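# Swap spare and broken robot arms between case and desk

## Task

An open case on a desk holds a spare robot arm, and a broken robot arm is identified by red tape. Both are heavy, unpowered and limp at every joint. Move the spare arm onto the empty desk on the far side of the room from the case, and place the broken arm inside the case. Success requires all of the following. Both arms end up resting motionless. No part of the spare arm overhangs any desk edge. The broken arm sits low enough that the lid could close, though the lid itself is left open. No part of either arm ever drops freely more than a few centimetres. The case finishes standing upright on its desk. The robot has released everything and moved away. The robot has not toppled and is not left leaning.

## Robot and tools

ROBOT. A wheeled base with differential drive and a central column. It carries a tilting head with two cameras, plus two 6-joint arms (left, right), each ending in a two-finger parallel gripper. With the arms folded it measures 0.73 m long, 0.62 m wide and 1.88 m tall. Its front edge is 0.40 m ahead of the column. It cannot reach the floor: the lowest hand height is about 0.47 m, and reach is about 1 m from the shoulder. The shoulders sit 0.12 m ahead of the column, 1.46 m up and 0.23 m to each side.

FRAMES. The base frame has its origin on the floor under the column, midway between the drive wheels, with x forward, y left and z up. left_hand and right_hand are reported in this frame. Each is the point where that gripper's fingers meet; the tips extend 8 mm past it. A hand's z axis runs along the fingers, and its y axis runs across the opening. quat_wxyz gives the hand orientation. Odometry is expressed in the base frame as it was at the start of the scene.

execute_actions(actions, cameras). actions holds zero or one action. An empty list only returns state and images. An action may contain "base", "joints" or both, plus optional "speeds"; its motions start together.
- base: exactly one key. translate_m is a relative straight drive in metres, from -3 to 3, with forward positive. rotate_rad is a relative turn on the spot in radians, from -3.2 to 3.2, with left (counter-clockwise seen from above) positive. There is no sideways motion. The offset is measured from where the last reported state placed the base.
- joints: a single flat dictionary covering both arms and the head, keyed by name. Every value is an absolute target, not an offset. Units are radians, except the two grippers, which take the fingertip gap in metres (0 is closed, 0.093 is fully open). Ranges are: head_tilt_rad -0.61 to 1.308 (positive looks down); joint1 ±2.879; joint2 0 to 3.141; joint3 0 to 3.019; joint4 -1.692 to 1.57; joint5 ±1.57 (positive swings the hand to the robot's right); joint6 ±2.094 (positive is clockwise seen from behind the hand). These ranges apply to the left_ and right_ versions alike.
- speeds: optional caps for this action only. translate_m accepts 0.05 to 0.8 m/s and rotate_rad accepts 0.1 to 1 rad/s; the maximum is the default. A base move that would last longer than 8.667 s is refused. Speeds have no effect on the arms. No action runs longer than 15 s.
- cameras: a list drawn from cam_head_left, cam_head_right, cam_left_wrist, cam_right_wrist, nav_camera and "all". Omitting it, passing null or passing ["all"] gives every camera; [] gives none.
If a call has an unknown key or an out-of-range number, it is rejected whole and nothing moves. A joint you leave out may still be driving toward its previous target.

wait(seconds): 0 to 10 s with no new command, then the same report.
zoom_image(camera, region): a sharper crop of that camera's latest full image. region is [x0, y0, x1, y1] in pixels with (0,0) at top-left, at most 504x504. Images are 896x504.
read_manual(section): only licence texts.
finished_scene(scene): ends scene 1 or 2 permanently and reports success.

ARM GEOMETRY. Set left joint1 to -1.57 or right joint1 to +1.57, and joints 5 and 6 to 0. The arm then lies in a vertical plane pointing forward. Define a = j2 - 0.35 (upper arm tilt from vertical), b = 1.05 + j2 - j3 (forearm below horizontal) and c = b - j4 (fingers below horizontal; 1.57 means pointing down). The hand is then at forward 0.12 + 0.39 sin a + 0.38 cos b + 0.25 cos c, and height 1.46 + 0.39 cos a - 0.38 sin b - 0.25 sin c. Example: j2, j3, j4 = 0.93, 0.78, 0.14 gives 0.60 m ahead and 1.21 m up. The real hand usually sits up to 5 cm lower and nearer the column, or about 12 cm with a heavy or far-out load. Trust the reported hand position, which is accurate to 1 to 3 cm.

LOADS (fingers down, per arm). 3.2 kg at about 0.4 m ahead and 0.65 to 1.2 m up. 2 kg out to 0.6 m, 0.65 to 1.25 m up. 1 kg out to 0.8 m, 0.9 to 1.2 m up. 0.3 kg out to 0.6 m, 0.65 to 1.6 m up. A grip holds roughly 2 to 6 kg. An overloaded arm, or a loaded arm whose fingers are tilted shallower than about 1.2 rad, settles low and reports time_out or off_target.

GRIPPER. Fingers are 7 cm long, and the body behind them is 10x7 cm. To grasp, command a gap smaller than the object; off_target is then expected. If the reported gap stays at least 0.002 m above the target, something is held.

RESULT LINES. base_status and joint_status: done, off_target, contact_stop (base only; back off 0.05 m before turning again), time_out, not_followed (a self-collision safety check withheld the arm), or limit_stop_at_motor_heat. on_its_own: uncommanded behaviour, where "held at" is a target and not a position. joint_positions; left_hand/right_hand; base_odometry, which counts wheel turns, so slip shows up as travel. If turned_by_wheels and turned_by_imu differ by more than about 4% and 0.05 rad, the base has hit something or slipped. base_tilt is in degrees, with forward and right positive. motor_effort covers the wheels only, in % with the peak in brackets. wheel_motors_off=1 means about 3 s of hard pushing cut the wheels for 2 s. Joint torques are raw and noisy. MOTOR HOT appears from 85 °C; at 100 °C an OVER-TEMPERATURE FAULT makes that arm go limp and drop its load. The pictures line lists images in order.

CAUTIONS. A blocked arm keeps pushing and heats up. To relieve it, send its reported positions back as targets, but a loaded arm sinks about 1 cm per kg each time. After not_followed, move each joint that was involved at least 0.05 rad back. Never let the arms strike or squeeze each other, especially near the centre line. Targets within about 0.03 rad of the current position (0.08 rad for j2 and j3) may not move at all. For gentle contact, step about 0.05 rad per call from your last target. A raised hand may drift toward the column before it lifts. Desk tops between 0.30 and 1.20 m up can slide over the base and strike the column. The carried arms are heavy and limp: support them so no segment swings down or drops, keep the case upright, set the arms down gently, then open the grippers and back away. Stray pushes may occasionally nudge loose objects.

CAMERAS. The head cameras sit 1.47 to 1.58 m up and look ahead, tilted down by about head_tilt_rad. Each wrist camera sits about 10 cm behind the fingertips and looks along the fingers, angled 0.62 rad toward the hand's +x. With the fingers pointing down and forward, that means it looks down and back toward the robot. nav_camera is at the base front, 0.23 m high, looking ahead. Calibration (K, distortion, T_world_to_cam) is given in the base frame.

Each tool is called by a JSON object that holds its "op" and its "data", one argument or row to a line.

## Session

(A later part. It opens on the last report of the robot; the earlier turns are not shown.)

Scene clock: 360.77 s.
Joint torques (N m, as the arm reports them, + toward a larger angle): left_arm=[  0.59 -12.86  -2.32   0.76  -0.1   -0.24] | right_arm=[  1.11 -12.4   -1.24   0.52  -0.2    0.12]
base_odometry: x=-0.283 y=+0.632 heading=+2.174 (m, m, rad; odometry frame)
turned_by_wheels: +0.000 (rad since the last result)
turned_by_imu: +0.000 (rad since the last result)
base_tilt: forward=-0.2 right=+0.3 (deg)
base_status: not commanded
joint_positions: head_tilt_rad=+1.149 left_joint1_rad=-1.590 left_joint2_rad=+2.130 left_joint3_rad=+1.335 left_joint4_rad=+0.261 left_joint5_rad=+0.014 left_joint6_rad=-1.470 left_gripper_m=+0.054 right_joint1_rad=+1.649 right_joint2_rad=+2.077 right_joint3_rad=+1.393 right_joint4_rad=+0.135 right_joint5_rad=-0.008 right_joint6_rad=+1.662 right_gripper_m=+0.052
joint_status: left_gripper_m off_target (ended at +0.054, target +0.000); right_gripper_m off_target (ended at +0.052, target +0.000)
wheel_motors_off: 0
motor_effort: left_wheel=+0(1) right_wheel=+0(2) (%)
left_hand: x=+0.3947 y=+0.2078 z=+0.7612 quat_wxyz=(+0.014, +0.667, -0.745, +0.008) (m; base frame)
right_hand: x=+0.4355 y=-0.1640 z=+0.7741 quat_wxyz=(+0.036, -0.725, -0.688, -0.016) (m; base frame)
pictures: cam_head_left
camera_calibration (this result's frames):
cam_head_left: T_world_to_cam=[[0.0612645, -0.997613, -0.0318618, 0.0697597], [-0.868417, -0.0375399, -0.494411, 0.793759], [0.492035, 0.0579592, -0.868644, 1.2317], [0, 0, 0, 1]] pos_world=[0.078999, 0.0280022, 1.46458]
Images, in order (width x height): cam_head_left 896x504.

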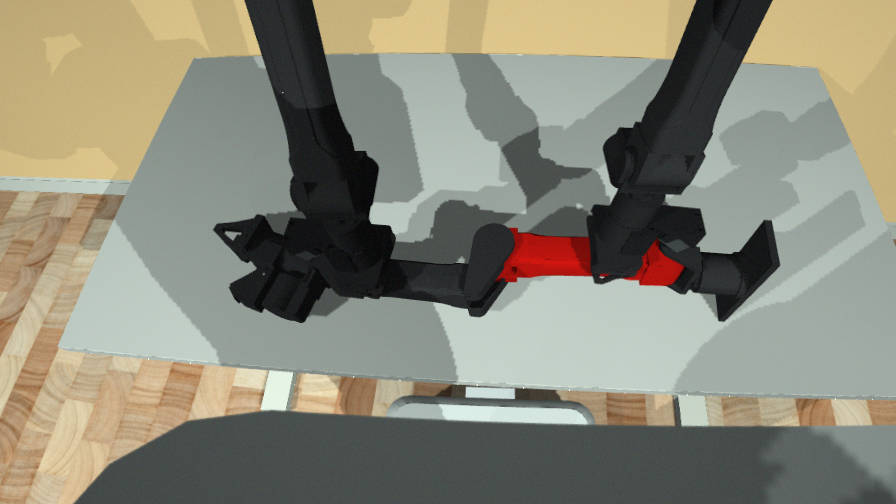

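{"op": "execute_actions", "data": {
  "actions": [
    {"joints":{"left_joint2_rad":2.02,"right_joint2_rad":1.94,"left_joint3_rad":1.31,"right_joint3_rad":1.37}}
  ],
  "cameras": []
}}

{"op": "execute_actions", "data": {
  "actions": [
    {"joints":{"left_joint2_rad":1.94,"right_joint2_rad":1.86,"left_joint3_rad":1.23,"right_joint3_rad":1.3}}
  ],
  "cameras": []
}}

{"op": "execute_actions", "data": {
  "actions": [
    {"joints":{"left_joint2_rad":1.84,"right_joint2_rad":1.77,"left_joint3_rad":1.14,"right_joint3_rad":1.22}}
  ],
  "cameras": []
}}

{"op": "execute_actions", "data": {
  "actions": [
    {"joints":{"left_joint2_rad":1.73,"right_joint2_rad":1.67,"left_joint3_rad":1.05,"right_joint3_rad":1.14,"left_joint4_rad":0.24,"right_joint4_rad":0.12,"left_joint1_rad":-1.6,"right_joint1_rad":1.66}}
  ],
  "cameras": []
}}

{"op": "execute_actions", "data": {
  "actions": [
    {"joints":{"left_joint2_rad":1.62,"right_joint2_rad":1.57,"left_joint3_rad":0.98,"right_joint3_rad":1.08,"left_joint4_rad":0.2,"right_joint4_rad":0.09}}
  ],
  "cameras": ["cam_head_left"]
}}

Scene clock: 376.20 s.
Joint torques (N m, as the arm reports them, + toward a larger angle): left_arm=[  1.5  -23.54  -4.35   0.67  -0.02  -0.21] | right_arm=[  2.15 -23.64  -3.83   0.53  -0.16   0.13]
base_odometry: x=-0.283 y=+0.632 heading=+2.174 (m, m, rad; odometry frame)
turned_by_wheels: +0.000 (rad since the last result)
turned_by_imu: -0.001 (rad since the last result)
base_tilt: forward=-0.2 right=+0.3 (deg)
base_status: not commanded
joint_positions: head_tilt_rad=+1.149 left_joint1_rad=-1.590 left_joint2_rad=+2.125 left_joint3_rad=+1.333 left_joint4_rad=+0.261 left_joint5_rad=+0.014 left_joint6_rad=-1.474 left_gripper_m=+0.054 right_joint1_rad=+1.649 right_joint2_rad=+2.071 right_joint3_rad=+1.392 right_joint4_rad=+0.136 right_joint5_rad=-0.009 right_joint6_rad=+1.660 right_gripper_m=+0.052
joint_status: all done
wheel_motors_off: 0
motor_effort: left_wheel=+1(0) right_wheel=+0(0) (%)
left_hand: x=+0.3972 y=+0.2078 z=+0.7627 quat_wxyz=(+0.013, +0.668, -0.744, +0.009) (m; base frame)
right_hand: x=+0.4389 y=-0.1639 z=+0.7762 quat_wxyz=(+0.035, -0.724, -0.689, -0.019) (m; base frame)
pictures: none
No camera images: the call's "cameras" was empty. Leave "cameras" out to get every camera's image.

Scene clock: 377.27 s.
Joint torques (N m, as the arm reports them, + toward a larger angle): left_arm=[  0.71 -23.29  -4.22   0.61  -0.04  -0.24] | right_arm=[  1.53 -23.55  -3.92   0.51   0.03   0.2 ]
base_odometry: x=-0.283 y=+0.632 heading=+2.174 (m, m, rad; odometry frame)
turned_by_wheels: +0.000 (rad since the last result)
turned_by_imu: +0.000 (rad since the last result)
base_tilt: forward=-0.3 right=+0.3 (deg)
base_status: not commanded
joint_positions: head_tilt_rad=+1.149 left_joint1_rad=-1.590 left_joint2_rad=+2.029 left_joint3_rad=+1.254 left_joint4_rad=+0.266 left_joint5_rad=+0.014 left_joint6_rad=-1.475 left_gripper_m=+0.054 right_joint1_rad=+1.649 right_joint2_rad=+1.981 right_joint3_rad=+1.327 right_joint4_rad=+0.137 right_joint5_rad=-0.014 right_joint6_rad=+1.654 right_gripper_m=+0.052
joint_status: all done
wheel_motors_off: 0
motor_effort: left_wheel=-1(1) right_wheel=-3(2) (%)
left_hand: x=+0.4146 y=+0.2082 z=+0.7975 quat_wxyz=(+0.005, +0.669, -0.743, +0.016) (m; base frame)
right_hand: x=+0.4583 y=-0.1639 z=+0.8092 quat_wxyz=(+0.028, -0.722, -0.691, -0.030) (m; base frame)
pictures: none
No camera images: the call's "cameras" was empty. Leave "cameras" out to get every camera's image.

Scene clock: 378.07 s.
Joint torques (N m, as the arm reports them, + toward a larger angle): left_arm=[  1.93 -23.93  -4.38   0.59  -0.02  -0.23] | right_arm=[  1.19 -23.84  -3.5    0.21  -0.12   0.2 ]
base_odometry: x=-0.283 y=+0.632 heading=+2.174 (m, m, rad; odometry frame)
turned_by_wheels: +0.000 (rad since the last result)
turned_by_imu: +0.000 (rad since the last result)
base_tilt: forward=-0.2 right=+0.3 (deg)
base_status: not commanded
joint_positions: head_tilt_rad=+1.149 left_joint1_rad=-1.593 left_joint2_rad=+1.948 left_joint3_rad=+1.168 left_joint4_rad=+0.269 left_joint5_rad=+0.014 left_joint6_rad=-1.475 left_gripper_m=+0.054 right_joint1_rad=+1.652 right_joint2_rad=+1.897 right_joint3_rad=+1.241 right_joint4_rad=+0.140 right_joint5_rad=-0.010 right_joint6_rad=+1.654 right_gripper_m=+0.052
joint_status: all done
wheel_motors_off: 0
motor_effort: left_wheel=+0(0) right_wheel=-1(1) (%)
left_hand: x=+0.4147 y=+0.2063 z=+0.8292 quat_wxyz=(+0.006, +0.668, -0.744, +0.017) (m; base frame)
right_hand: x=+0.4589 y=-0.1651 z=+0.8415 quat_wxyz=(+0.027, -0.721, -0.691, -0.030) (m; base frame)
pictures: none
No camera images: the call's "cameras" was empty. Leave "cameras" out to get every camera's image.

Scene clock: 378.93 s.
Joint torques (N m, as the arm reports them, + toward a larger angle): left_arm=[  0.85 -24.23  -4.47   0.35   0.1   -0.24] | right_arm=[  1.62 -23.74  -2.85   0.08  -0.05   0.13]
base_odometry: x=-0.283 y=+0.632 heading=+2.174 (m, m, rad; odometry frame)
turned_by_wheels: +0.000 (rad since the last result)
turned_by_imu: +0.000 (rad since the last result)
base_tilt: forward=-0.2 right=+0.3 (deg)
base_status: not commanded
joint_positions: head_tilt_rad=+1.149 left_joint1_rad=-1.597 left_joint2_rad=+1.839 left_joint3_rad=+1.080 left_joint4_rad=+0.245 left_joint5_rad=+0.011 left_joint6_rad=-1.474 left_gripper_m=+0.054 right_joint1_rad=+1.654 right_joint2_rad=+1.793 right_joint3_rad=+1.157 right_joint4_rad=+0.129 right_joint5_rad=-0.012 right_joint6_rad=+1.654 right_gripper_m=+0.052
joint_status: all done
wheel_motors_off: 0
motor_effort: left_wheel=+0(0) right_wheel=-3(3) (%)
left_hand: x=+0.4208 y=+0.2047 z=+0.8692 quat_wxyz=(+0.007, +0.667, -0.745, +0.016) (m; base frame)
right_hand: x=+0.4657 y=-0.1659 z=+0.8805 quat_wxyz=(+0.025, -0.721, -0.691, -0.035) (m; base frame)
pictures: none
No camera images: the call's "cameras" was empty. Leave "cameras" out to get every camera's image.

Scene clock: 379.80 s.
Joint torques (N m, as the arm reports them, + toward a larger angle): left_arm=[  0.68 -25.82  -4.39   0.39   0.13  -0.25] | right_arm=[  1.08 -24.36  -2.07   0.23  -0.11   0.11]
base_odometry: x=-0.283 y=+0.632 heading=+2.174 (m, m, rad; odometry frame)
turned_by_wheels: +0.000 (rad since the last result)
turned_by_imu: +0.000 (rad since the last result)
base_tilt: forward=-0.3 right=+0.3 (deg)
base_status: not commanded
joint_positions: head_tilt_rad=+1.149 left_joint1_rad=-1.598 left_joint2_rad=+1.737 left_joint3_rad=+1.011 left_joint4_rad=+0.208 left_joint5_rad=+0.010 left_joint6_rad=-1.472 left_gripper_m=+0.054 right_joint1_rad=+1.658 right_joint2_rad=+1.698 right_joint3_rad=+1.092 right_joint4_rad=+0.097 right_joint5_rad=-0.011 right_joint6_rad=+1.660 right_gripper_m=+0.052
joint_status: all done
wheel_motors_off: 0
motor_effort: left_wheel=-1(1) right_wheel=-2(3) (%)
left_hand: x=+0.4269 y=+0.2051 z=+0.9052 quat_wxyz=(+0.009, +0.666, -0.746, +0.014) (m; base frame)
right_hand: x=+0.4705 y=-0.1654 z=+0.9156 quat_wxyz=(+0.027, -0.723, -0.690, -0.035) (m; base frame)
pictures: cam_head_left
camera_calibration (this result's frames):
cam_head_left: T_world_to_cam=[[0.0612645, -0.997613, -0.0318618, 0.0697597], [-0.868417, -0.0375399, -0.494411, 0.793759], [0.492035, 0.0579592, -0.868644, 1.2317], [0, 0, 0, 1]] pos_world=[0.078999, 0.0280022, 1.46458]
Images, in order (width x height): cam_head_left 896x504.

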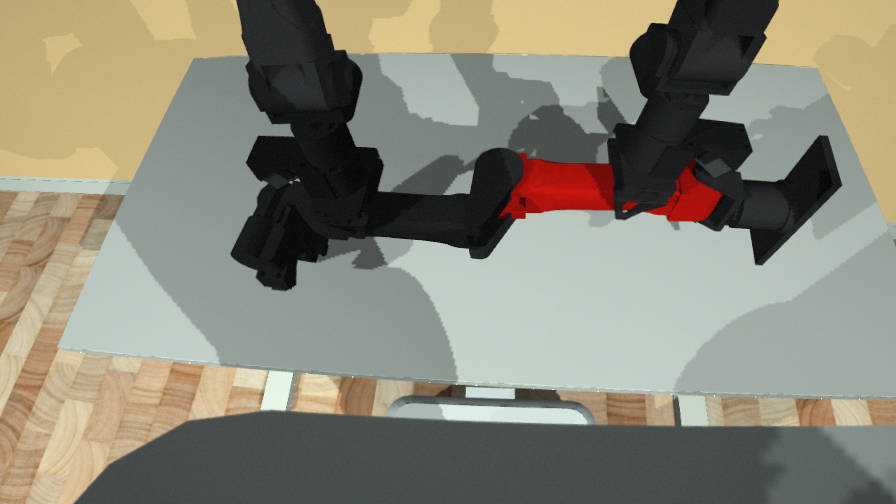

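{"op": "execute_actions", "data": {
  "actions": [
    {"joints":{"left_joint2_rad":1.48,"right_joint2_rad":1.45,"left_joint3_rad":0.9,"right_joint3_rad":1.0,"left_joint4_rad":0.15,"right_joint4_rad":0.05,"left_joint1_rad":-1.61,"right_joint1_rad":1.67}}
  ],
  "cameras": []
}}

{"op": "execute_actions", "data": {
  "actions": [
    {"joints":{"left_joint2_rad":1.33,"right_joint2_rad":1.32,"left_joint3_rad":0.82,"right_joint3_rad":0.93,"left_joint4_rad":0.09,"right_joint4_rad":0.0}}
  ],
  "cameras": []
}}

{"op": "execute_actions", "data": {
  "actions": [
    {"joints":{"left_joint2_rad":1.18,"right_joint2_rad":1.18,"left_joint3_rad":0.75,"right_joint3_rad":0.86,"left_joint4_rad":0.02,"right_joint4_rad":-0.07,"left_joint1_rad":-1.62,"right_joint1_rad":1.68}}
  ],
  "cameras": []
}}

{"op": "execute_actions", "data": {
  "actions": [
    {"base":{"translate_m":-1.28},"speeds":{"translate_m":0.4},"joints":{"left_joint2_rad":1.02,"right_joint2_rad":1.03,"left_joint3_rad":0.69,"right_joint3_rad":0.8,"left_joint4_rad":-0.07,"right_joint4_rad":-0.15}}
  ],
  "cameras": []
}}

{"op": "execute_actions", "data": {
  "actions": [
    {"base":{"rotate_rad":1.57},"speeds":{"rotate_rad":0.5},"joints":{"left_joint2_rad":0.86,"right_joint2_rad":0.88,"left_joint3_rad":0.64,"right_joint3_rad":0.75,"left_joint4_rad":-0.18,"right_joint4_rad":-0.25,"left_joint1_rad":-1.63,"right_joint1_rad":1.69}}
  ],
  "cameras": ["nav_camera"]
}}

{"op": "execute_actions", "data": {
  "actions": [
    {"base":{"translate_m":1.0},"speeds":{"translate_m":0.4},"joints":{"head_tilt_rad":0.9,"left_joint2_rad":0.7,"right_joint2_rad":0.73,"left_joint3_rad":0.61,"right_joint3_rad":0.72,"left_joint4_rad":-0.31,"right_joint4_rad":-0.38,"left_joint1_rad":-1.64,"right_joint1_rad":1.7}}
  ],
  "cameras": ["cam_head_right","cam_head_left"]
}}

Scene clock: 402.87 s.
Joint torques (N m, as the arm reports them, + toward a larger angle): left_arm=[  1.1  -26.36  -3.65   0.45   0.34  -0.19] | right_arm=[  1.5  -23.3   -1.62   0.29  -0.16   0.12]
base_odometry: x=-0.283 y=+0.632 heading=+2.174 (m, m, rad; odometry frame)
turned_by_wheels: +0.000 (rad since the last result)
turned_by_imu: -0.002 (rad since the last result)
base_tilt: forward=-0.3 right=+0.3 (deg)
base_status: not commanded
joint_positions: head_tilt_rad=+1.149 left_joint1_rad=-1.608 left_joint2_rad=+1.606 left_joint3_rad=+0.927 left_joint4_rad=+0.156 left_joint5_rad=+0.005 left_joint6_rad=-1.473 left_gripper_m=+0.054 right_joint1_rad=+1.659 right_joint2_rad=+1.572 right_joint3_rad=+1.008 right_joint4_rad=+0.053 right_joint5_rad=-0.011 right_joint6_rad=+1.662 right_gripper_m=+0.052
joint_status: all done
wheel_motors_off: 0
motor_effort: left_wheel=+1(2) right_wheel=-1(4) (%)
left_hand: x=+0.4311 y=+0.2010 z=+0.9510 quat_wxyz=(+0.012, +0.665, -0.747, +0.014) (m; base frame)
right_hand: x=+0.4728 y=-0.1681 z=+0.9612 quat_wxyz=(+0.028, -0.723, -0.689, -0.034) (m; base frame)
pictures: none
No camera images: the call's "cameras" was empty. Leave "cameras" out to get every camera's image.

Scene clock: 404.00 s.
Joint torques (N m, as the arm reports them, + toward a larger angle): left_arm=[  0.6  -26.04  -2.45   0.18   0.43  -0.2 ] | right_arm=[  1.01 -22.62  -0.42   0.36   0.09   0.09]
base_odometry: x=-0.283 y=+0.632 heading=+2.174 (m, m, rad; odometry frame)
turned_by_wheels: +0.000 (rad since the last result)
turned_by_imu: +0.000 (rad since the last result)
base_tilt: forward=-0.3 right=+0.4 (deg)
base_status: not commanded
joint_positions: head_tilt_rad=+1.149 left_joint1_rad=-1.610 left_joint2_rad=+1.454 left_joint3_rad=+0.838 left_joint4_rad=+0.096 left_joint5_rad=+0.003 left_joint6_rad=-1.474 left_gripper_m=+0.054 right_joint1_rad=+1.666 right_joint2_rad=+1.440 right_joint3_rad=+0.934 right_joint4_rad=+0.001 right_joint5_rad=-0.016 right_joint6_rad=+1.665 right_gripper_m=+0.052
joint_status: all done
wheel_motors_off: 0
motor_effort: left_wheel=+1(2) right_wheel=+0(3) (%)
left_hand: x=+0.4336 y=+0.2017 z=+1.0022 quat_wxyz=(+0.011, +0.665, -0.747, +0.015) (m; base frame)
right_hand: x=+0.4752 y=-0.1670 z=+1.0074 quat_wxyz=(+0.031, -0.723, -0.689, -0.040) (m; base frame)
pictures: none
No camera images: the call's "cameras" was empty. Leave "cameras" out to get every camera's image.

Scene clock: 405.13 s.
Joint torques (N m, as the arm reports them, + toward a larger angle): left_arm=[  0.51 -24.49  -0.79   0.25   0.43  -0.23] | right_arm=[  1.33 -21.76   0.8    0.38  -0.05   0.06]
base_odometry: x=-0.283 y=+0.632 heading=+2.174 (m, m, rad; odometry frame)
turned_by_wheels: +0.000 (rad since the last result)
turned_by_imu: +0.000 (rad since the last result)
base_tilt: forward=-0.3 right=+0.3 (deg)
base_status: not commanded
joint_positions: head_tilt_rad=+1.149 left_joint1_rad=-1.616 left_joint2_rad=+1.304 left_joint3_rad=+0.757 left_joint4_rad=+0.025 left_joint5_rad=+0.003 left_joint6_rad=-1.475 left_gripper_m=+0.054 right_joint1_rad=+1.673 right_joint2_rad=+1.297 right_joint3_rad=+0.857 right_joint4_rad=-0.069 right_joint5_rad=-0.012 right_joint6_rad=+1.669 right_gripper_m=+0.052
joint_status: all done
wheel_motors_off: 0
motor_effort: left_wheel=+1(3) right_wheel=-3(4) (%)
left_hand: x=+0.4297 y=+0.1999 z=+1.0503 quat_wxyz=(+0.014, +0.664, -0.747, +0.016) (m; base frame)
right_hand: x=+0.4713 y=-0.1678 z=+1.0559 quat_wxyz=(+0.033, -0.723, -0.689, -0.039) (m; base frame)
pictures: none
No camera images: the call's "cameras" was empty. Leave "cameras" out to get every camera's image.

Scene clock: 409.77 s.
Joint torques (N m, as the arm reports them, + toward a larger angle): left_arm=[  1.68 -22.63   2.04   0.43   0.1   -0.2 ] | right_arm=[  0.59 -21.03   3.39   0.27  -0.03   0.  ]
base_odometry: x=+0.443 y=-0.422 heading=+2.175 (m, m, rad; odometry frame)
turned_by_wheels: +0.000 (rad since the last result)
turned_by_imu: +0.001 (rad since the last result)
base_tilt: forward=-0.3 right=+0.3 (deg)
base_status: done
joint_positions: head_tilt_rad=+1.149 left_joint1_rad=-1.621 left_joint2_rad=+1.127 left_joint3_rad=+0.674 left_joint4_rad=-0.070 left_joint5_rad=+0.011 left_joint6_rad=-1.476 left_gripper_m=+0.054 right_joint1_rad=+1.680 right_joint2_rad=+1.135 right_joint3_rad=+0.777 right_joint4_rad=-0.146 right_joint5_rad=-0.012 right_joint6_rad=+1.673 right_gripper_m=+0.052
joint_status: all done
wheel_motors_off: 0
motor_effort: left_wheel=+0(53) right_wheel=-2(39) (%)
left_hand: x=+0.4214 y=+0.1985 z=+1.1033 quat_wxyz=(+0.018, +0.663, -0.748, +0.021) (m; base frame)
right_hand: x=+0.4626 y=-0.1692 z=+1.1074 quat_wxyz=(+0.034, -0.723, -0.689, -0.043) (m; base frame)
pictures: none
No camera images: the call's "cameras" was empty. Leave "cameras" out to get every camera's image.

Scene clock: 413.97 s.
Joint torques (N m, as the arm reports them, + toward a larger angle): left_arm=[  2.57 -21.72   2.84   0.31   0.06  -0.17] | right_arm=[  1.03 -20.3    4.49   0.27  -0.33  -0.01]
base_odometry: x=+0.443 y=-0.422 heading=-2.539 (m, m, rad; odometry frame)
turned_by_wheels: +1.569 (rad since the last result)
turned_by_imu: +1.573 (rad since the last result)
base_tilt: forward=-0.3 right=+0.3 (deg)
base_status: done
joint_positions: head_tilt_rad=+1.149 left_joint1_rad=-1.637 left_joint2_rad=+0.975 left_joint3_rad=+0.623 left_joint4_rad=-0.174 left_joint5_rad=+0.012 left_joint6_rad=-1.478 left_gripper_m=+0.054 right_joint1_rad=+1.685 right_joint2_rad=+0.988 right_joint3_rad=+0.725 right_joint4_rad=-0.247 right_joint5_rad=-0.006 right_joint6_rad=+1.678 right_gripper_m=+0.052
joint_status: all done
wheel_motors_off: 0
motor_effort: left_wheel=-3(49) right_wheel=+4(63) (%)
left_hand: x=+0.4141 y=+0.1936 z=+1.1460 quat_wxyz=(+0.024, +0.661, -0.750, +0.024) (m; base frame)
right_hand: x=+0.4544 y=-0.1729 z=+1.1521 quat_wxyz=(+0.035, -0.724, -0.688, -0.040) (m; base frame)
pictures: nav_camera
Images, in order (width x height): nav_camera 896x504.

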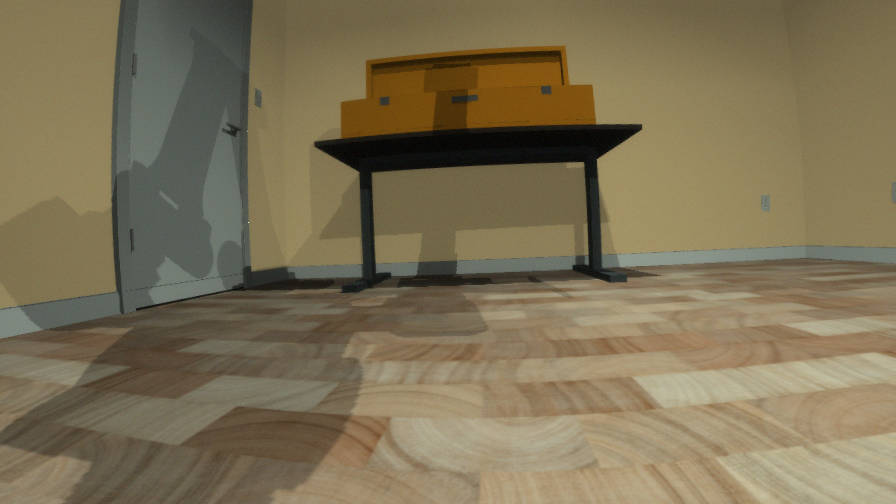

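Scene clock: 417.97 s.
Joint torques (N m, as the arm reports them, + toward a larger angle): left_arm=[  1.73 -19.83   5.5    0.31  -0.05  -0.11] | right_arm=[  0.46 -19.73   5.96   0.05  -0.55  -0.02]
base_odometry: x=-0.381 y=-0.989 heading=-2.538 (m, m, rad; odometry frame)
turned_by_wheels: +0.001 (rad since the last result)
turned_by_imu: -0.003 (rad since the last result)
base_tilt: forward=-0.3 right=+0.3 (deg)
base_status: done
joint_positions: head_tilt_rad=+0.914 left_joint1_rad=-1.645 left_joint2_rad=+0.802 left_joint3_rad=+0.573 left_joint4_rad=-0.308 left_joint5_rad=+0.015 left_joint6_rad=-1.487 left_gripper_m=+0.054 right_joint1_rad=+1.699 right_joint2_rad=+0.843 right_joint3_rad=+0.687 right_joint4_rad=-0.369 right_joint5_rad=-0.001 right_joint6_rad=+1.679 right_gripper_m=+0.052
joint_status: all done
wheel_motors_off: 0
motor_effort: left_wheel=+2(58) right_wheel=-2(58) (%)
left_hand: x=+0.4003 y=+0.1932 z=+1.1914 quat_wxyz=(+0.032, +0.663, -0.748, +0.024) (m; base frame)
right_hand: x=+0.4423 y=-0.1725 z=+1.1949 quat_wxyz=(+0.043, -0.721, -0.690, -0.037) (m; base frame)
pictures: cam_head_left, cam_head_right
camera_calibration (this result's frames):
cam_head_left: T_world_to_cam=[[0.0670051, -0.997613, -0.0166982, 0.0461206], [-0.729194, -0.0375399, -0.683276, 1.07765], [0.681018, 0.0579592, -0.729969, 1.0087], [0, 0, 0, 1]] pos_world=[0.0957861, 0.0280022, 1.47342]
cam_head_right: T_world_to_cam=[[0.065616, -0.996463, -0.0525025, 0.0268122], [-0.741569, -0.013491, -0.670741, 1.05501], [0.66766, 0.0829456, -0.739831, 1.02248], [0, 0, 0, 1]] pos_world=[0.0979343, -0.0438595, 1.4655]
Images, in order (width x height): cam_head_left 896x504, cam_head_right 896x504.

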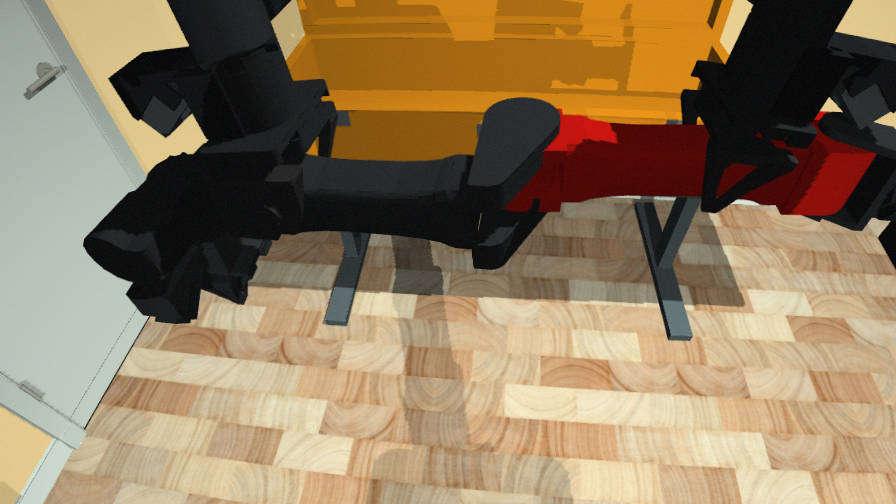

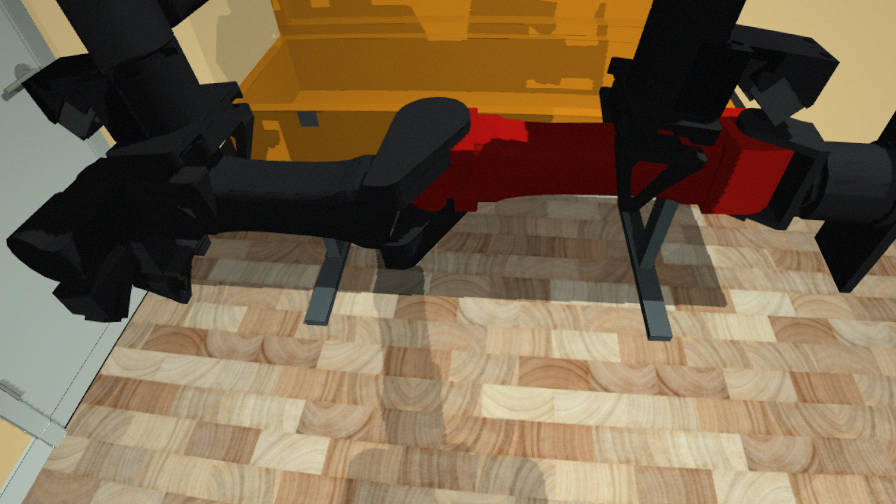

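{"op": "execute_actions", "data": {
  "actions": [
    {"base":{"translate_m":0.79},"speeds":{"translate_m":0.2},"joints":{"head_tilt_rad":1.15}}
  ],
  "cameras": []
}}

{"op": "execute_actions", "data": {
  "actions": [
    {"joints":{"left_joint2_rad":0.86,"right_joint2_rad":0.88,"left_joint3_rad":0.64,"right_joint3_rad":0.75,"left_joint4_rad":-0.19,"right_joint4_rad":-0.26,"left_joint1_rad":-1.63,"right_joint1_rad":1.69}}
  ],
  "cameras": []
}}

{"op": "execute_actions", "data": {
  "actions": [
    {"joints":{"left_joint2_rad":1.02,"right_joint2_rad":1.03,"left_joint3_rad":0.69,"right_joint3_rad":0.8,"left_joint4_rad":-0.09,"right_joint4_rad":-0.17,"left_joint1_rad":-1.62,"right_joint1_rad":1.68}}
  ],
  "cameras": []
}}

{"op": "execute_actions", "data": {
  "actions": [
    {"joints":{"left_joint2_rad":1.18,"right_joint2_rad":1.18,"left_joint3_rad":0.75,"right_joint3_rad":0.86,"left_joint4_rad":0.0,"right_joint4_rad":-0.09}}
  ],
  "cameras": ["cam_head_left"]
}}

Scene clock: 435.93 s.
Joint torques (N m, as the arm reports them, + toward a larger angle): left_arm=[  1.26 -19.05   5.97   0.17  -0.08  -0.09] | right_arm=[  0.31 -19.38   6.22  -0.27  -0.55  -0.05]
base_odometry: x=-1.031 y=-1.437 heading=-2.538 (m, m, rad; odometry frame)
turned_by_wheels: +0.001 (rad since the last result)
turned_by_imu: -0.004 (rad since the last result)
base_tilt: forward=-0.3 right=+0.3 (deg)
base_status: done
joint_positions: head_tilt_rad=+1.148 left_joint1_rad=-1.645 left_joint2_rad=+0.802 left_joint3_rad=+0.571 left_joint4_rad=-0.308 left_joint5_rad=+0.015 left_joint6_rad=-1.486 left_gripper_m=+0.054 right_joint1_rad=+1.699 right_joint2_rad=+0.843 right_joint3_rad=+0.684 right_joint4_rad=-0.369 right_joint5_rad=-0.001 right_joint6_rad=+1.681 right_gripper_m=+0.052
joint_status: all done
wheel_motors_off: 0
motor_effort: left_wheel=+0(36) right_wheel=-1(40) (%)
left_hand: x=+0.3990 y=+0.1931 z=+1.1913 quat_wxyz=(+0.032, +0.662, -0.748, +0.024) (m; base frame)
right_hand: x=+0.4409 y=-0.1726 z=+1.1948 quat_wxyz=(+0.043, -0.722, -0.690, -0.036) (m; base frame)
pictures: none
No camera images: the call's "cameras" was empty. Leave "cameras" out to get every camera's image.

Scene clock: 436.90 s.
Joint torques (N m, as the arm reports them, + toward a larger angle): left_arm=[  2.08 -21.     4.12   0.28  -0.07  -0.15] | right_arm=[  1.18 -18.94   5.79   0.45  -0.53   0.01]
base_odometry: x=-1.031 y=-1.437 heading=-2.538 (m, m, rad; odometry frame)
turned_by_wheels: +0.000 (rad since the last result)
turned_by_imu: +0.000 (rad since the last result)
base_tilt: forward=-0.3 right=+0.3 (deg)
base_status: not commanded
joint_positions: head_tilt_rad=+1.148 left_joint1_rad=-1.641 left_joint2_rad=+0.962 left_joint3_rad=+0.610 left_joint4_rad=-0.185 left_joint5_rad=+0.015 left_joint6_rad=-1.481 left_gripper_m=+0.054 right_joint1_rad=+1.685 right_joint2_rad=+0.970 right_joint3_rad=+0.712 right_joint4_rad=-0.262 right_joint5_rad=-0.002 right_joint6_rad=+1.675 right_gripper_m=+0.052
joint_status: all done
wheel_motors_off: 0
motor_effort: left_wheel=+0(3) right_wheel=-2(5) (%)
left_hand: x=+0.4074 y=+0.1917 z=+1.1493 quat_wxyz=(+0.030, +0.661, -0.749, +0.023) (m; base frame)
right_hand: x=+0.4486 y=-0.1744 z=+1.1566 quat_wxyz=(+0.036, -0.723, -0.689, -0.035) (m; base frame)
pictures: none
No camera images: the call's "cameras" was empty. Leave "cameras" out to get every camera's image.

Scene clock: 437.93 s.
Joint torques (N m, as the arm reports them, + toward a larger angle): left_arm=[  1.97 -22.11   1.42   0.22  -0.06  -0.2 ] | right_arm=[  1.11 -19.43   3.08   0.36  -0.33   0.11]
base_odometry: x=-1.031 y=-1.437 heading=-2.538 (m, m, rad; odometry frame)
turned_by_wheels: +0.000 (rad since the last result)
turned_by_imu: +0.000 (rad since the last result)
base_tilt: forward=-0.2 right=+0.3 (deg)
base_status: not commanded
joint_positions: head_tilt_rad=+1.148 left_joint1_rad=-1.628 left_joint2_rad=+1.125 left_joint3_rad=+0.680 left_joint4_rad=-0.083 left_joint5_rad=+0.015 left_joint6_rad=-1.475 left_gripper_m=+0.054 right_joint1_rad=+1.676 right_joint2_rad=+1.121 right_joint3_rad=+0.782 right_joint4_rad=-0.170 right_joint5_rad=-0.006 right_joint6_rad=+1.669 right_gripper_m=+0.052
joint_status: all done
wheel_motors_off: 0
motor_effort: left_wheel=+2(3) right_wheel=-2(4) (%)
left_hand: x=+0.4228 y=+0.1949 z=+1.1043 quat_wxyz=(+0.023, +0.661, -0.749, +0.022) (m; base frame)
right_hand: x=+0.4651 y=-0.1725 z=+1.1121 quat_wxyz=(+0.032, -0.722, -0.690, -0.038) (m; base frame)
pictures: none
No camera images: the call's "cameras" was empty. Leave "cameras" out to get every camera's image.

Scene clock: 438.97 s.
Joint torques (N m, as the arm reports them, + toward a larger angle): left_arm=[  0.72 -23.34  -0.17   0.04   0.12  -0.22] | right_arm=[  1.34 -20.7    1.76   0.4   -0.3    0.1 ]
base_odometry: x=-1.031 y=-1.437 heading=-2.538 (m, m, rad; odometry frame)
turned_by_wheels: +0.000 (rad since the last result)
turned_by_imu: +0.000 (rad since the last result)
base_tilt: forward=-0.3 right=+0.3 (deg)
base_status: not commanded
joint_positions: head_tilt_rad=+1.148 left_joint1_rad=-1.621 left_joint2_rad=+1.288 left_joint3_rad=+0.750 left_joint4_rad=+0.007 left_joint5_rad=+0.011 left_joint6_rad=-1.475 left_gripper_m=+0.054 right_joint1_rad=+1.669 right_joint2_rad=+1.271 right_joint3_rad=+0.848 right_joint4_rad=-0.092 right_joint5_rad=-0.006 right_joint6_rad=+1.664 right_gripper_m=+0.052
joint_status: all done
wheel_motors_off: 0
motor_effort: left_wheel=+1(2) right_wheel=-1(5) (%)
left_hand: x=+0.4271 y=+0.1963 z=+1.0554 quat_wxyz=(+0.021, +0.663, -0.748, +0.018) (m; base frame)
right_hand: x=+0.4703 y=-0.1715 z=+1.0642 quat_wxyz=(+0.031, -0.722, -0.691, -0.034) (m; base frame)
pictures: cam_head_left
camera_calibration (this result's frames):
cam_head_left: T_world_to_cam=[[0.0612912, -0.997613, -0.0318104, 0.0696791], [-0.868002, -0.0375399, -0.49514, 0.794861], [0.492764, 0.0579592, -0.868231, 1.23103], [0, 0, 0, 1]] pos_world=[0.0790623, 0.0280022, 1.4646]
Images, in order (width x height): cam_head_left 896x504.

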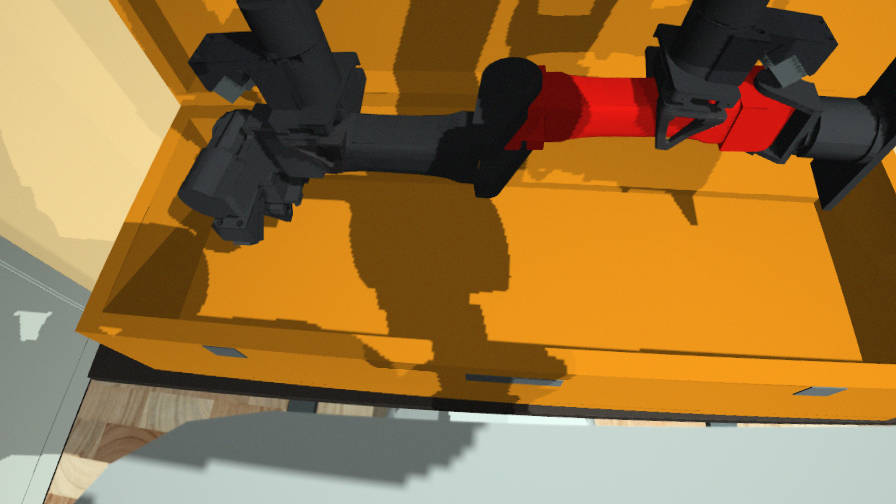

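{"op": "execute_actions", "data": {
  "actions": [
    {"joints":{"left_joint2_rad":1.33,"right_joint2_rad":1.32,"left_joint3_rad":0.81,"right_joint3_rad":0.92,"left_joint4_rad":0.07,"right_joint4_rad":-0.02,"left_joint1_rad":-1.61,"right_joint1_rad":1.67}}
  ],
  "cameras": []
}}

{"op": "execute_actions", "data": {
  "actions": [
    {"joints":{"left_joint2_rad":1.41,"right_joint2_rad":1.39,"left_joint3_rad":0.85,"right_joint3_rad":0.95,"left_joint4_rad":0.11,"right_joint4_rad":0.01}}
  ],
  "cameras": []
}}

{"op": "execute_actions", "data": {
  "actions": [
    {"joints":{"left_joint2_rad":1.48,"right_joint2_rad":1.46,"left_joint3_rad":0.89,"right_joint3_rad":0.99,"left_joint4_rad":0.14,"right_joint4_rad":0.04}}
  ],
  "cameras": []
}}

{"op": "execute_actions", "data": {
  "actions": [
    {"joints":{"left_joint2_rad":1.54,"right_joint2_rad":1.52,"left_joint3_rad":0.925,"right_joint3_rad":1.03,"left_joint4_rad":0.16,"right_joint4_rad":0.06}}
  ],
  "cameras": []
}}

{"op": "execute_actions", "data": {
  "actions": [
    {"joints":{"left_joint2_rad":1.59,"right_joint2_rad":1.57,"left_joint3_rad":0.96,"right_joint3_rad":1.065,"left_joint4_rad":0.18,"right_joint4_rad":0.08}}
  ],
  "cameras": ["cam_head_left"]
}}

Scene clock: 456.33 s.
Joint torques (N m, as the arm reports them, + toward a larger angle): left_arm=[  1.05 -23.63  -1.65   0.05   0.04  -0.24] | right_arm=[  0.99 -20.98   0.55   0.36  -0.2    0.08]
base_odometry: x=-1.031 y=-1.437 heading=-2.538 (m, m, rad; odometry frame)
turned_by_wheels: +0.000 (rad since the last result)
turned_by_imu: -0.002 (rad since the last result)
base_tilt: forward=-0.2 right=+0.3 (deg)
base_status: not commanded
joint_positions: head_tilt_rad=+1.148 left_joint1_rad=-1.613 left_joint2_rad=+1.433 left_joint3_rad=+0.821 left_joint4_rad=+0.078 left_joint5_rad=+0.013 left_joint6_rad=-1.473 left_gripper_m=+0.054 right_joint1_rad=+1.664 right_joint2_rad=+1.407 right_joint3_rad=+0.914 right_joint4_rad=-0.021 right_joint5_rad=-0.009 right_joint6_rad=+1.660 right_gripper_m=+0.052
joint_status: all done
wheel_motors_off: 0
motor_effort: left_wheel=+1(2) right_wheel=-1(6) (%)
left_hand: x=+0.4276 y=+0.1984 z=+1.0094 quat_wxyz=(+0.021, +0.663, -0.748, +0.015) (m; base frame)
right_hand: x=+0.4720 y=-0.1704 z=+1.0185 quat_wxyz=(+0.030, -0.722, -0.691, -0.033) (m; base frame)
pictures: none
No camera images: the call's "cameras" was empty. Leave "cameras" out to get every camera's image.

Scene clock: 457.17 s.
Joint torques (N m, as the arm reports them, + toward a larger angle): left_arm=[  1.22 -23.39  -2.46   0.33   0.05  -0.24] | right_arm=[  1.64 -20.7   -0.53   0.54  -0.34   0.1 ]
base_odometry: x=-1.031 y=-1.437 heading=-2.538 (m, m, rad; odometry frame)
turned_by_wheels: +0.000 (rad since the last result)
turned_by_imu: +0.000 (rad since the last result)
base_tilt: forward=-0.2 right=+0.3 (deg)
base_status: not commanded
joint_positions: head_tilt_rad=+1.148 left_joint1_rad=-1.613 left_joint2_rad=+1.504 left_joint3_rad=+0.866 left_joint4_rad=+0.114 left_joint5_rad=+0.012 left_joint6_rad=-1.471 left_gripper_m=+0.054 right_joint1_rad=+1.661 right_joint2_rad=+1.470 right_joint3_rad=+0.953 right_joint4_rad=+0.006 right_joint5_rad=-0.006 right_joint6_rad=+1.659 right_gripper_m=+0.052
joint_status: all done
wheel_motors_off: 0
motor_effort: left_wheel=+2(2) right_wheel=-1(3) (%)
left_hand: x=+0.4318 y=+0.1978 z=+0.9857 quat_wxyz=(+0.017, +0.663, -0.748, +0.018) (m; base frame)
right_hand: x=+0.4754 y=-0.1709 z=+0.9969 quat_wxyz=(+0.027, -0.722, -0.691, -0.033) (m; base frame)
pictures: none
No camera images: the call's "cameras" was empty. Leave "cameras" out to get every camera's image.

Scene clock: 458.00 s.
Joint torques (N m, as the arm reports them, + toward a larger angle): left_arm=[  0.77 -23.87  -2.91   0.24   0.05  -0.28] | right_arm=[  2.16 -20.58  -0.99   0.68  -0.31   0.21]
base_odometry: x=-1.031 y=-1.437 heading=-2.538 (m, m, rad; odometry frame)
turned_by_wheels: +0.000 (rad since the last result)
turned_by_imu: +0.000 (rad since the last result)
base_tilt: forward=-0.2 right=+0.3 (deg)
base_status: not commanded
joint_positions: head_tilt_rad=+1.148 left_joint1_rad=-1.611 left_joint2_rad=+1.577 left_joint3_rad=+0.910 left_joint4_rad=+0.143 left_joint5_rad=+0.011 left_joint6_rad=-1.471 left_gripper_m=+0.054 right_joint1_rad=+1.658 right_joint2_rad=+1.540 right_joint3_rad=+0.995 right_joint4_rad=+0.034 right_joint5_rad=-0.006 right_joint6_rad=+1.657 right_gripper_m=+0.052
joint_status: all done
wheel_motors_off: 0
motor_effort: left_wheel=+2(4) right_wheel=-1(3) (%)
left_hand: x=+0.4314 y=+0.1985 z=+0.9610 quat_wxyz=(+0.016, +0.663, -0.748, +0.017) (m; base frame)
right_hand: x=+0.4755 y=-0.1703 z=+0.9723 quat_wxyz=(+0.026, -0.721, -0.691, -0.033) (m; base frame)
pictures: none
No camera images: the call's "cameras" was empty. Leave "cameras" out to get every camera's image.

Scene clock: 458.77 s.
Joint torques (N m, as the arm reports them, + toward a larger angle): left_arm=[  1.06 -23.43  -3.33   0.19   0.17  -0.23] | right_arm=[  1.52 -19.72  -1.25   0.63  -0.25   0.19]
base_odometry: x=-1.031 y=-1.437 heading=-2.538 (m, m, rad; odometry frame)
turned_by_wheels: +0.000 (rad since the last result)
turned_by_imu: +0.000 (rad since the last result)
base_tilt: forward=-0.2 right=+0.3 (deg)
base_status: not commanded
joint_positions: head_tilt_rad=+1.148 left_joint1_rad=-1.608 left_joint2_rad=+1.636 left_joint3_rad=+0.950 left_joint4_rad=+0.163 left_joint5_rad=+0.009 left_joint6_rad=-1.472 left_gripper_m=+0.054 right_joint1_rad=+1.657 right_joint2_rad=+1.598 right_joint3_rad=+1.036 right_joint4_rad=+0.052 right_joint5_rad=-0.007 right_joint6_rad=+1.653 right_gripper_m=+0.052
joint_status: all done
wheel_motors_off: 0
motor_effort: left_wheel=+2(2) right_wheel=-1(2) (%)
left_hand: x=+0.4321 y=+0.1997 z=+0.9406 quat_wxyz=(+0.013, +0.664, -0.747, +0.016) (m; base frame)
right_hand: x=+0.4767 y=-0.1692 z=+0.9514 quat_wxyz=(+0.026, -0.720, -0.692, -0.033) (m; base frame)
pictures: none
No camera images: the call's "cameras" was empty. Leave "cameras" out to get every camera's image.

Scene clock: 459.47 s.
Joint torques (N m, as the arm reports them, + toward a larger angle): left_arm=[  0.91 -22.07  -3.02   0.51   0.48  -0.17] | right_arm=[  1.97 -20.36  -1.69   0.88  -0.14   0.14]
base_odometry: x=-1.031 y=-1.437 heading=-2.538 (m, m, rad; odometry frame)
turned_by_wheels: +0.000 (rad since the last result)
turned_by_imu: +0.000 (rad since the last result)
base_tilt: forward=-0.3 right=+0.3 (deg)
base_status: not commanded
joint_positions: head_tilt_rad=+1.148 left_joint1_rad=-1.607 left_joint2_rad=+1.668 left_joint3_rad=+0.976 left_joint4_rad=+0.178 left_joint5_rad=+0.001 left_joint6_rad=-1.474 left_gripper_m=+0.054 right_joint1_rad=+1.656 right_joint2_rad=+1.648 right_joint3_rad=+1.076 right_joint4_rad=+0.072 right_joint5_rad=-0.011 right_joint6_rad=+1.654 right_gripper_m=+0.052
joint_status: all done
wheel_motors_off: 0
motor_effort: left_wheel=+1(2) right_wheel=-4(3) (%)
left_hand: x=+0.4351 y=+0.2011 z=+0.9290 quat_wxyz=(+0.007, +0.665, -0.746, +0.016) (m; base frame)
right_hand: x=+0.4807 y=-0.1681 z=+0.9331 quat_wxyz=(+0.023, -0.721, -0.692, -0.037) (m; base frame)
pictures: cam_head_left
camera_calibration (this result's frames):
cam_head_left: T_world_to_cam=[[0.0612912, -0.997613, -0.0318104, 0.0696792], [-0.868002, -0.0375399, -0.49514, 0.79486], [0.492764, 0.0579592, -0.868231, 1.23103], [0, 0, 0, 1]] pos_world=[0.0790623, 0.0280022, 1.4646]
Images, in order (width x height): cam_head_left 896x504.

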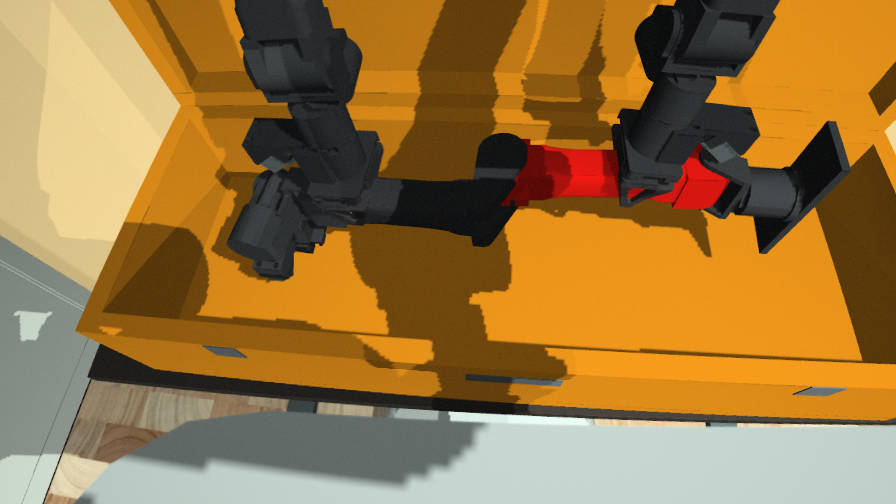

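Touching.

{"op": "execute_actions", "data": {
  "actions": [
    {"base":{"rotate_rad":-0.12},"speeds":{"rotate_rad":0.1},"joints":{"left_joint2_rad":1.64,"left_joint3_rad":0.99}}
  ],
  "cameras": []
}}

{"op": "execute_actions", "data": {
  "actions": [
    {"base":{"translate_m":-0.05},"speeds":{"translate_m":0.05},"joints":{"left_joint2_rad":1.67,"left_joint3_rad":1.02,"right_joint2_rad":1.62,"right_joint3_rad":1.1}}
  ],
  "cameras": ["cam_head_left"]
}}

Scene clock: 472.40 s.
Joint torques (N m, as the arm reports them, + toward a larger angle): left_arm=[  0.36 -19.07  -1.78   0.52   0.03  -0.25] | right_arm=[  2.67 -20.53  -1.9    0.69  -0.43   0.2 ]
base_odometry: x=-1.031 y=-1.437 heading=-2.656 (m, m, rad; odometry frame)
turned_by_wheels: -0.119 (rad since the last result)
turned_by_imu: -0.120 (rad since the last result)
base_tilt: forward=-0.3 right=+0.3 (deg)
base_status: done
joint_positions: head_tilt_rad=+1.148 left_joint1_rad=-1.610 left_joint2_rad=+1.690 left_joint3_rad=+0.996 left_joint4_rad=+0.178 left_joint5_rad=+0.012 left_joint6_rad=-1.472 left_gripper_m=+0.054 right_joint1_rad=+1.651 right_joint2_rad=+1.652 right_joint3_rad=+1.077 right_joint4_rad=+0.073 right_joint5_rad=-0.004 right_joint6_rad=+1.656 right_gripper_m=+0.052
joint_status: all done
wheel_motors_off: 0
motor_effort: left_wheel=-1(38) right_wheel=-1(46) (%)
left_hand: x=+0.4352 y=+0.1976 z=+0.9209 quat_wxyz=(+0.013, +0.664, -0.748, +0.019) (m; base frame)
right_hand: x=+0.4798 y=-0.1720 z=+0.9316 quat_wxyz=(+0.020, -0.723, -0.690, -0.033) (m; base frame)
pictures: none
No camera images: the call's "cameras" was empty. Leave "cameras" out to get every camera's image.

Scene clock: 474.00 s.
Joint torques (N m, as the arm reports them, + toward a larger angle): left_arm=[  0.88 -18.23  -1.51   0.56   0.12  -0.31] | right_arm=[  2.83 -20.9   -2.64   0.27  -0.18   0.05]
base_odometry: x=-0.987 y=-1.414 heading=-2.657 (m, m, rad; odometry frame)
turned_by_wheels: +0.000 (rad since the last result)
turned_by_imu: -0.001 (rad since the last result)
base_tilt: forward=-0.3 right=+0.4 (deg)
base_status: done
joint_positions: head_tilt_rad=+1.149 left_joint1_rad=-1.610 left_joint2_rad=+1.701 left_joint3_rad=+1.024 left_joint4_rad=+0.178 left_joint5_rad=+0.010 left_joint6_rad=-1.460 left_gripper_m=+0.054 right_joint1_rad=+1.645 right_joint2_rad=+1.697 right_joint3_rad=+1.121 right_joint4_rad=+0.087 right_joint5_rad=-0.009 right_joint6_rad=+1.665 right_gripper_m=+0.052
joint_status: all done
wheel_motors_off: 0
motor_effort: left_wheel=-1(26) right_wheel=+0(71) (%)
left_hand: x=+0.4470 y=+0.1970 z=+0.9159 quat_wxyz=(+0.006, +0.660, -0.751, +0.025) (m; base frame)
right_hand: x=+0.4865 y=-0.1737 z=+0.9146 quat_wxyz=(+0.016, -0.727, -0.686, -0.037) (m; base frame)
pictures: cam_head_left
camera_calibration (this result's frames):
cam_head_left: T_world_to_cam=[[0.0612636, -0.997613, -0.0318637, 0.0697626], [-0.868432, -0.0375399, -0.494385, 0.79372], [0.492009, 0.0579592, -0.868659, 1.23173], [0, 0, 0, 1]] pos_world=[0.0789967, 0.0280022, 1.46458]
Images, in order (width x height): cam_head_left 896x504.

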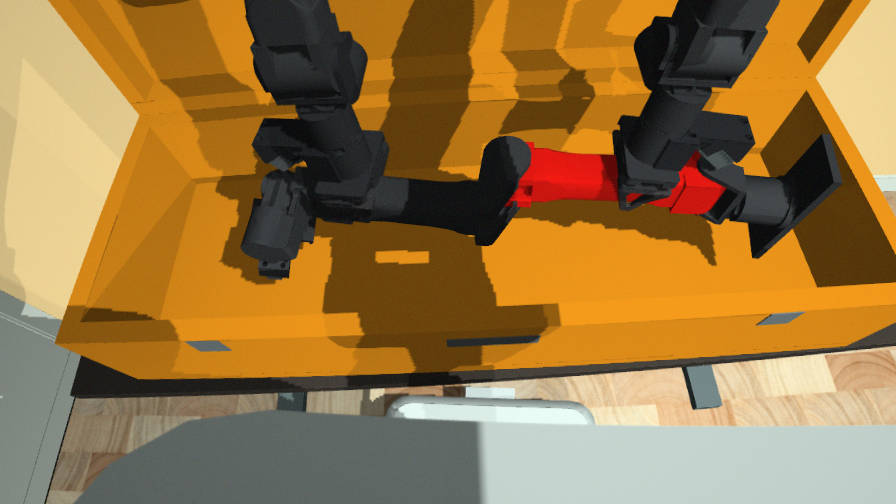

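Shift right with both j1.

{"op": "execute_actions", "data": {
  "actions": [
    {"joints":{"left_joint1_rad":-1.66,"right_joint1_rad":1.6}}
  ],
  "cameras": []
}}

{"op": "execute_actions", "data": {
  "actions": [
    {"joints":{"left_joint2_rad":1.71,"left_joint3_rad":1.04,"left_joint4_rad":0.2,"left_joint1_rad":-1.68,"right_joint1_rad":1.58}}
  ],
  "cameras": ["cam_head_left"]
}}

Scene clock: 480.10 s.
Joint torques (N m, as the arm reports them, + toward a larger angle): left_arm=[ -0.16 -20.72  -3.28   0.4    0.49  -0.15] | right_arm=[  0.05 -20.77  -1.77   0.22   0.4    0.26]
base_odometry: x=-0.987 y=-1.414 heading=-2.657 (m, m, rad; odometry frame)
turned_by_wheels: +0.000 (rad since the last result)
turned_by_imu: -0.001 (rad since the last result)
base_tilt: forward=-0.3 right=+0.3 (deg)
base_status: not commanded
joint_positions: head_tilt_rad=+1.149 left_joint1_rad=-1.657 left_joint2_rad=+1.733 left_joint3_rad=+1.043 left_joint4_rad=+0.181 left_joint5_rad=+0.002 left_joint6_rad=-1.482 left_gripper_m=+0.054 right_joint1_rad=+1.596 right_joint2_rad=+1.697 right_joint3_rad=+1.111 right_joint4_rad=+0.087 right_joint5_rad=-0.021 right_joint6_rad=+1.644 right_gripper_m=+0.052
joint_status: all done
wheel_motors_off: 0
motor_effort: left_wheel=-1(2) right_wheel=-5(6) (%)
left_hand: x=+0.4415 y=+0.1672 z=+0.9064 quat_wxyz=(+0.020, +0.659, -0.751, +0.034) (m; base frame)
right_hand: x=+0.4813 y=-0.2046 z=+0.9134 quat_wxyz=(+0.008, -0.728, -0.685, -0.024) (m; base frame)
pictures: none
No camera images: the call's "cameras" was empty. Leave "cameras" out to get every camera's image.

Scene clock: 480.80 s.
Joint torques (N m, as the arm reports them, + toward a larger angle): left_arm=[ -1.19 -19.5   -2.71   0.91   0.44   0.01] | right_arm=[ -0.22 -20.91  -1.76   0.29   0.43   0.41]
base_odometry: x=-0.987 y=-1.414 heading=-2.657 (m, m, rad; odometry frame)
turned_by_wheels: +0.000 (rad since the last result)
turned_by_imu: +0.000 (rad since the last result)
base_tilt: forward=-0.3 right=+0.3 (deg)
base_status: not commanded
joint_positions: head_tilt_rad=+1.149 left_joint1_rad=-1.677 left_joint2_rad=+1.756 left_joint3_rad=+1.056 left_joint4_rad=+0.195 left_joint5_rad=+0.003 left_joint6_rad=-1.494 left_gripper_m=+0.054 right_joint1_rad=+1.577 right_joint2_rad=+1.697 right_joint3_rad=+1.111 right_joint4_rad=+0.087 right_joint5_rad=-0.021 right_joint6_rad=+1.632 right_gripper_m=+0.052
joint_status: all done
wheel_motors_off: 0
motor_effort: left_wheel=-3(1) right_wheel=-5(5) (%)
left_hand: x=+0.4391 y=+0.1537 z=+0.8992 quat_wxyz=(+0.026, +0.659, -0.750, +0.041) (m; base frame)
right_hand: x=+0.4813 y=-0.2180 z=+0.9130 quat_wxyz=(+0.001, -0.727, -0.686, -0.018) (m; base frame)
pictures: cam_head_left
camera_calibration (this result's frames):
cam_head_left: T_world_to_cam=[[0.0612636, -0.997613, -0.0318637, 0.0697626], [-0.868432, -0.0375399, -0.494385, 0.79372], [0.492009, 0.0579592, -0.868659, 1.23173], [0, 0, 0, 1]] pos_world=[0.0789967, 0.0280022, 1.46458]
Images, in order (width x height): cam_head_left 896x504.

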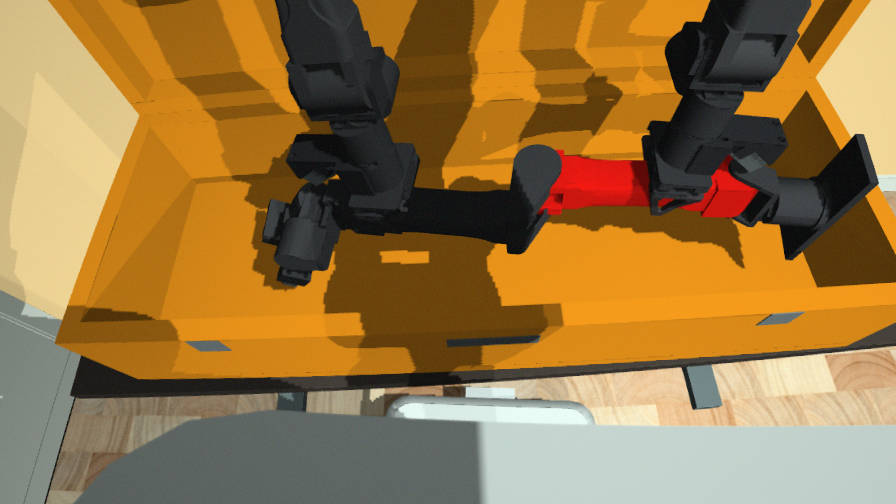

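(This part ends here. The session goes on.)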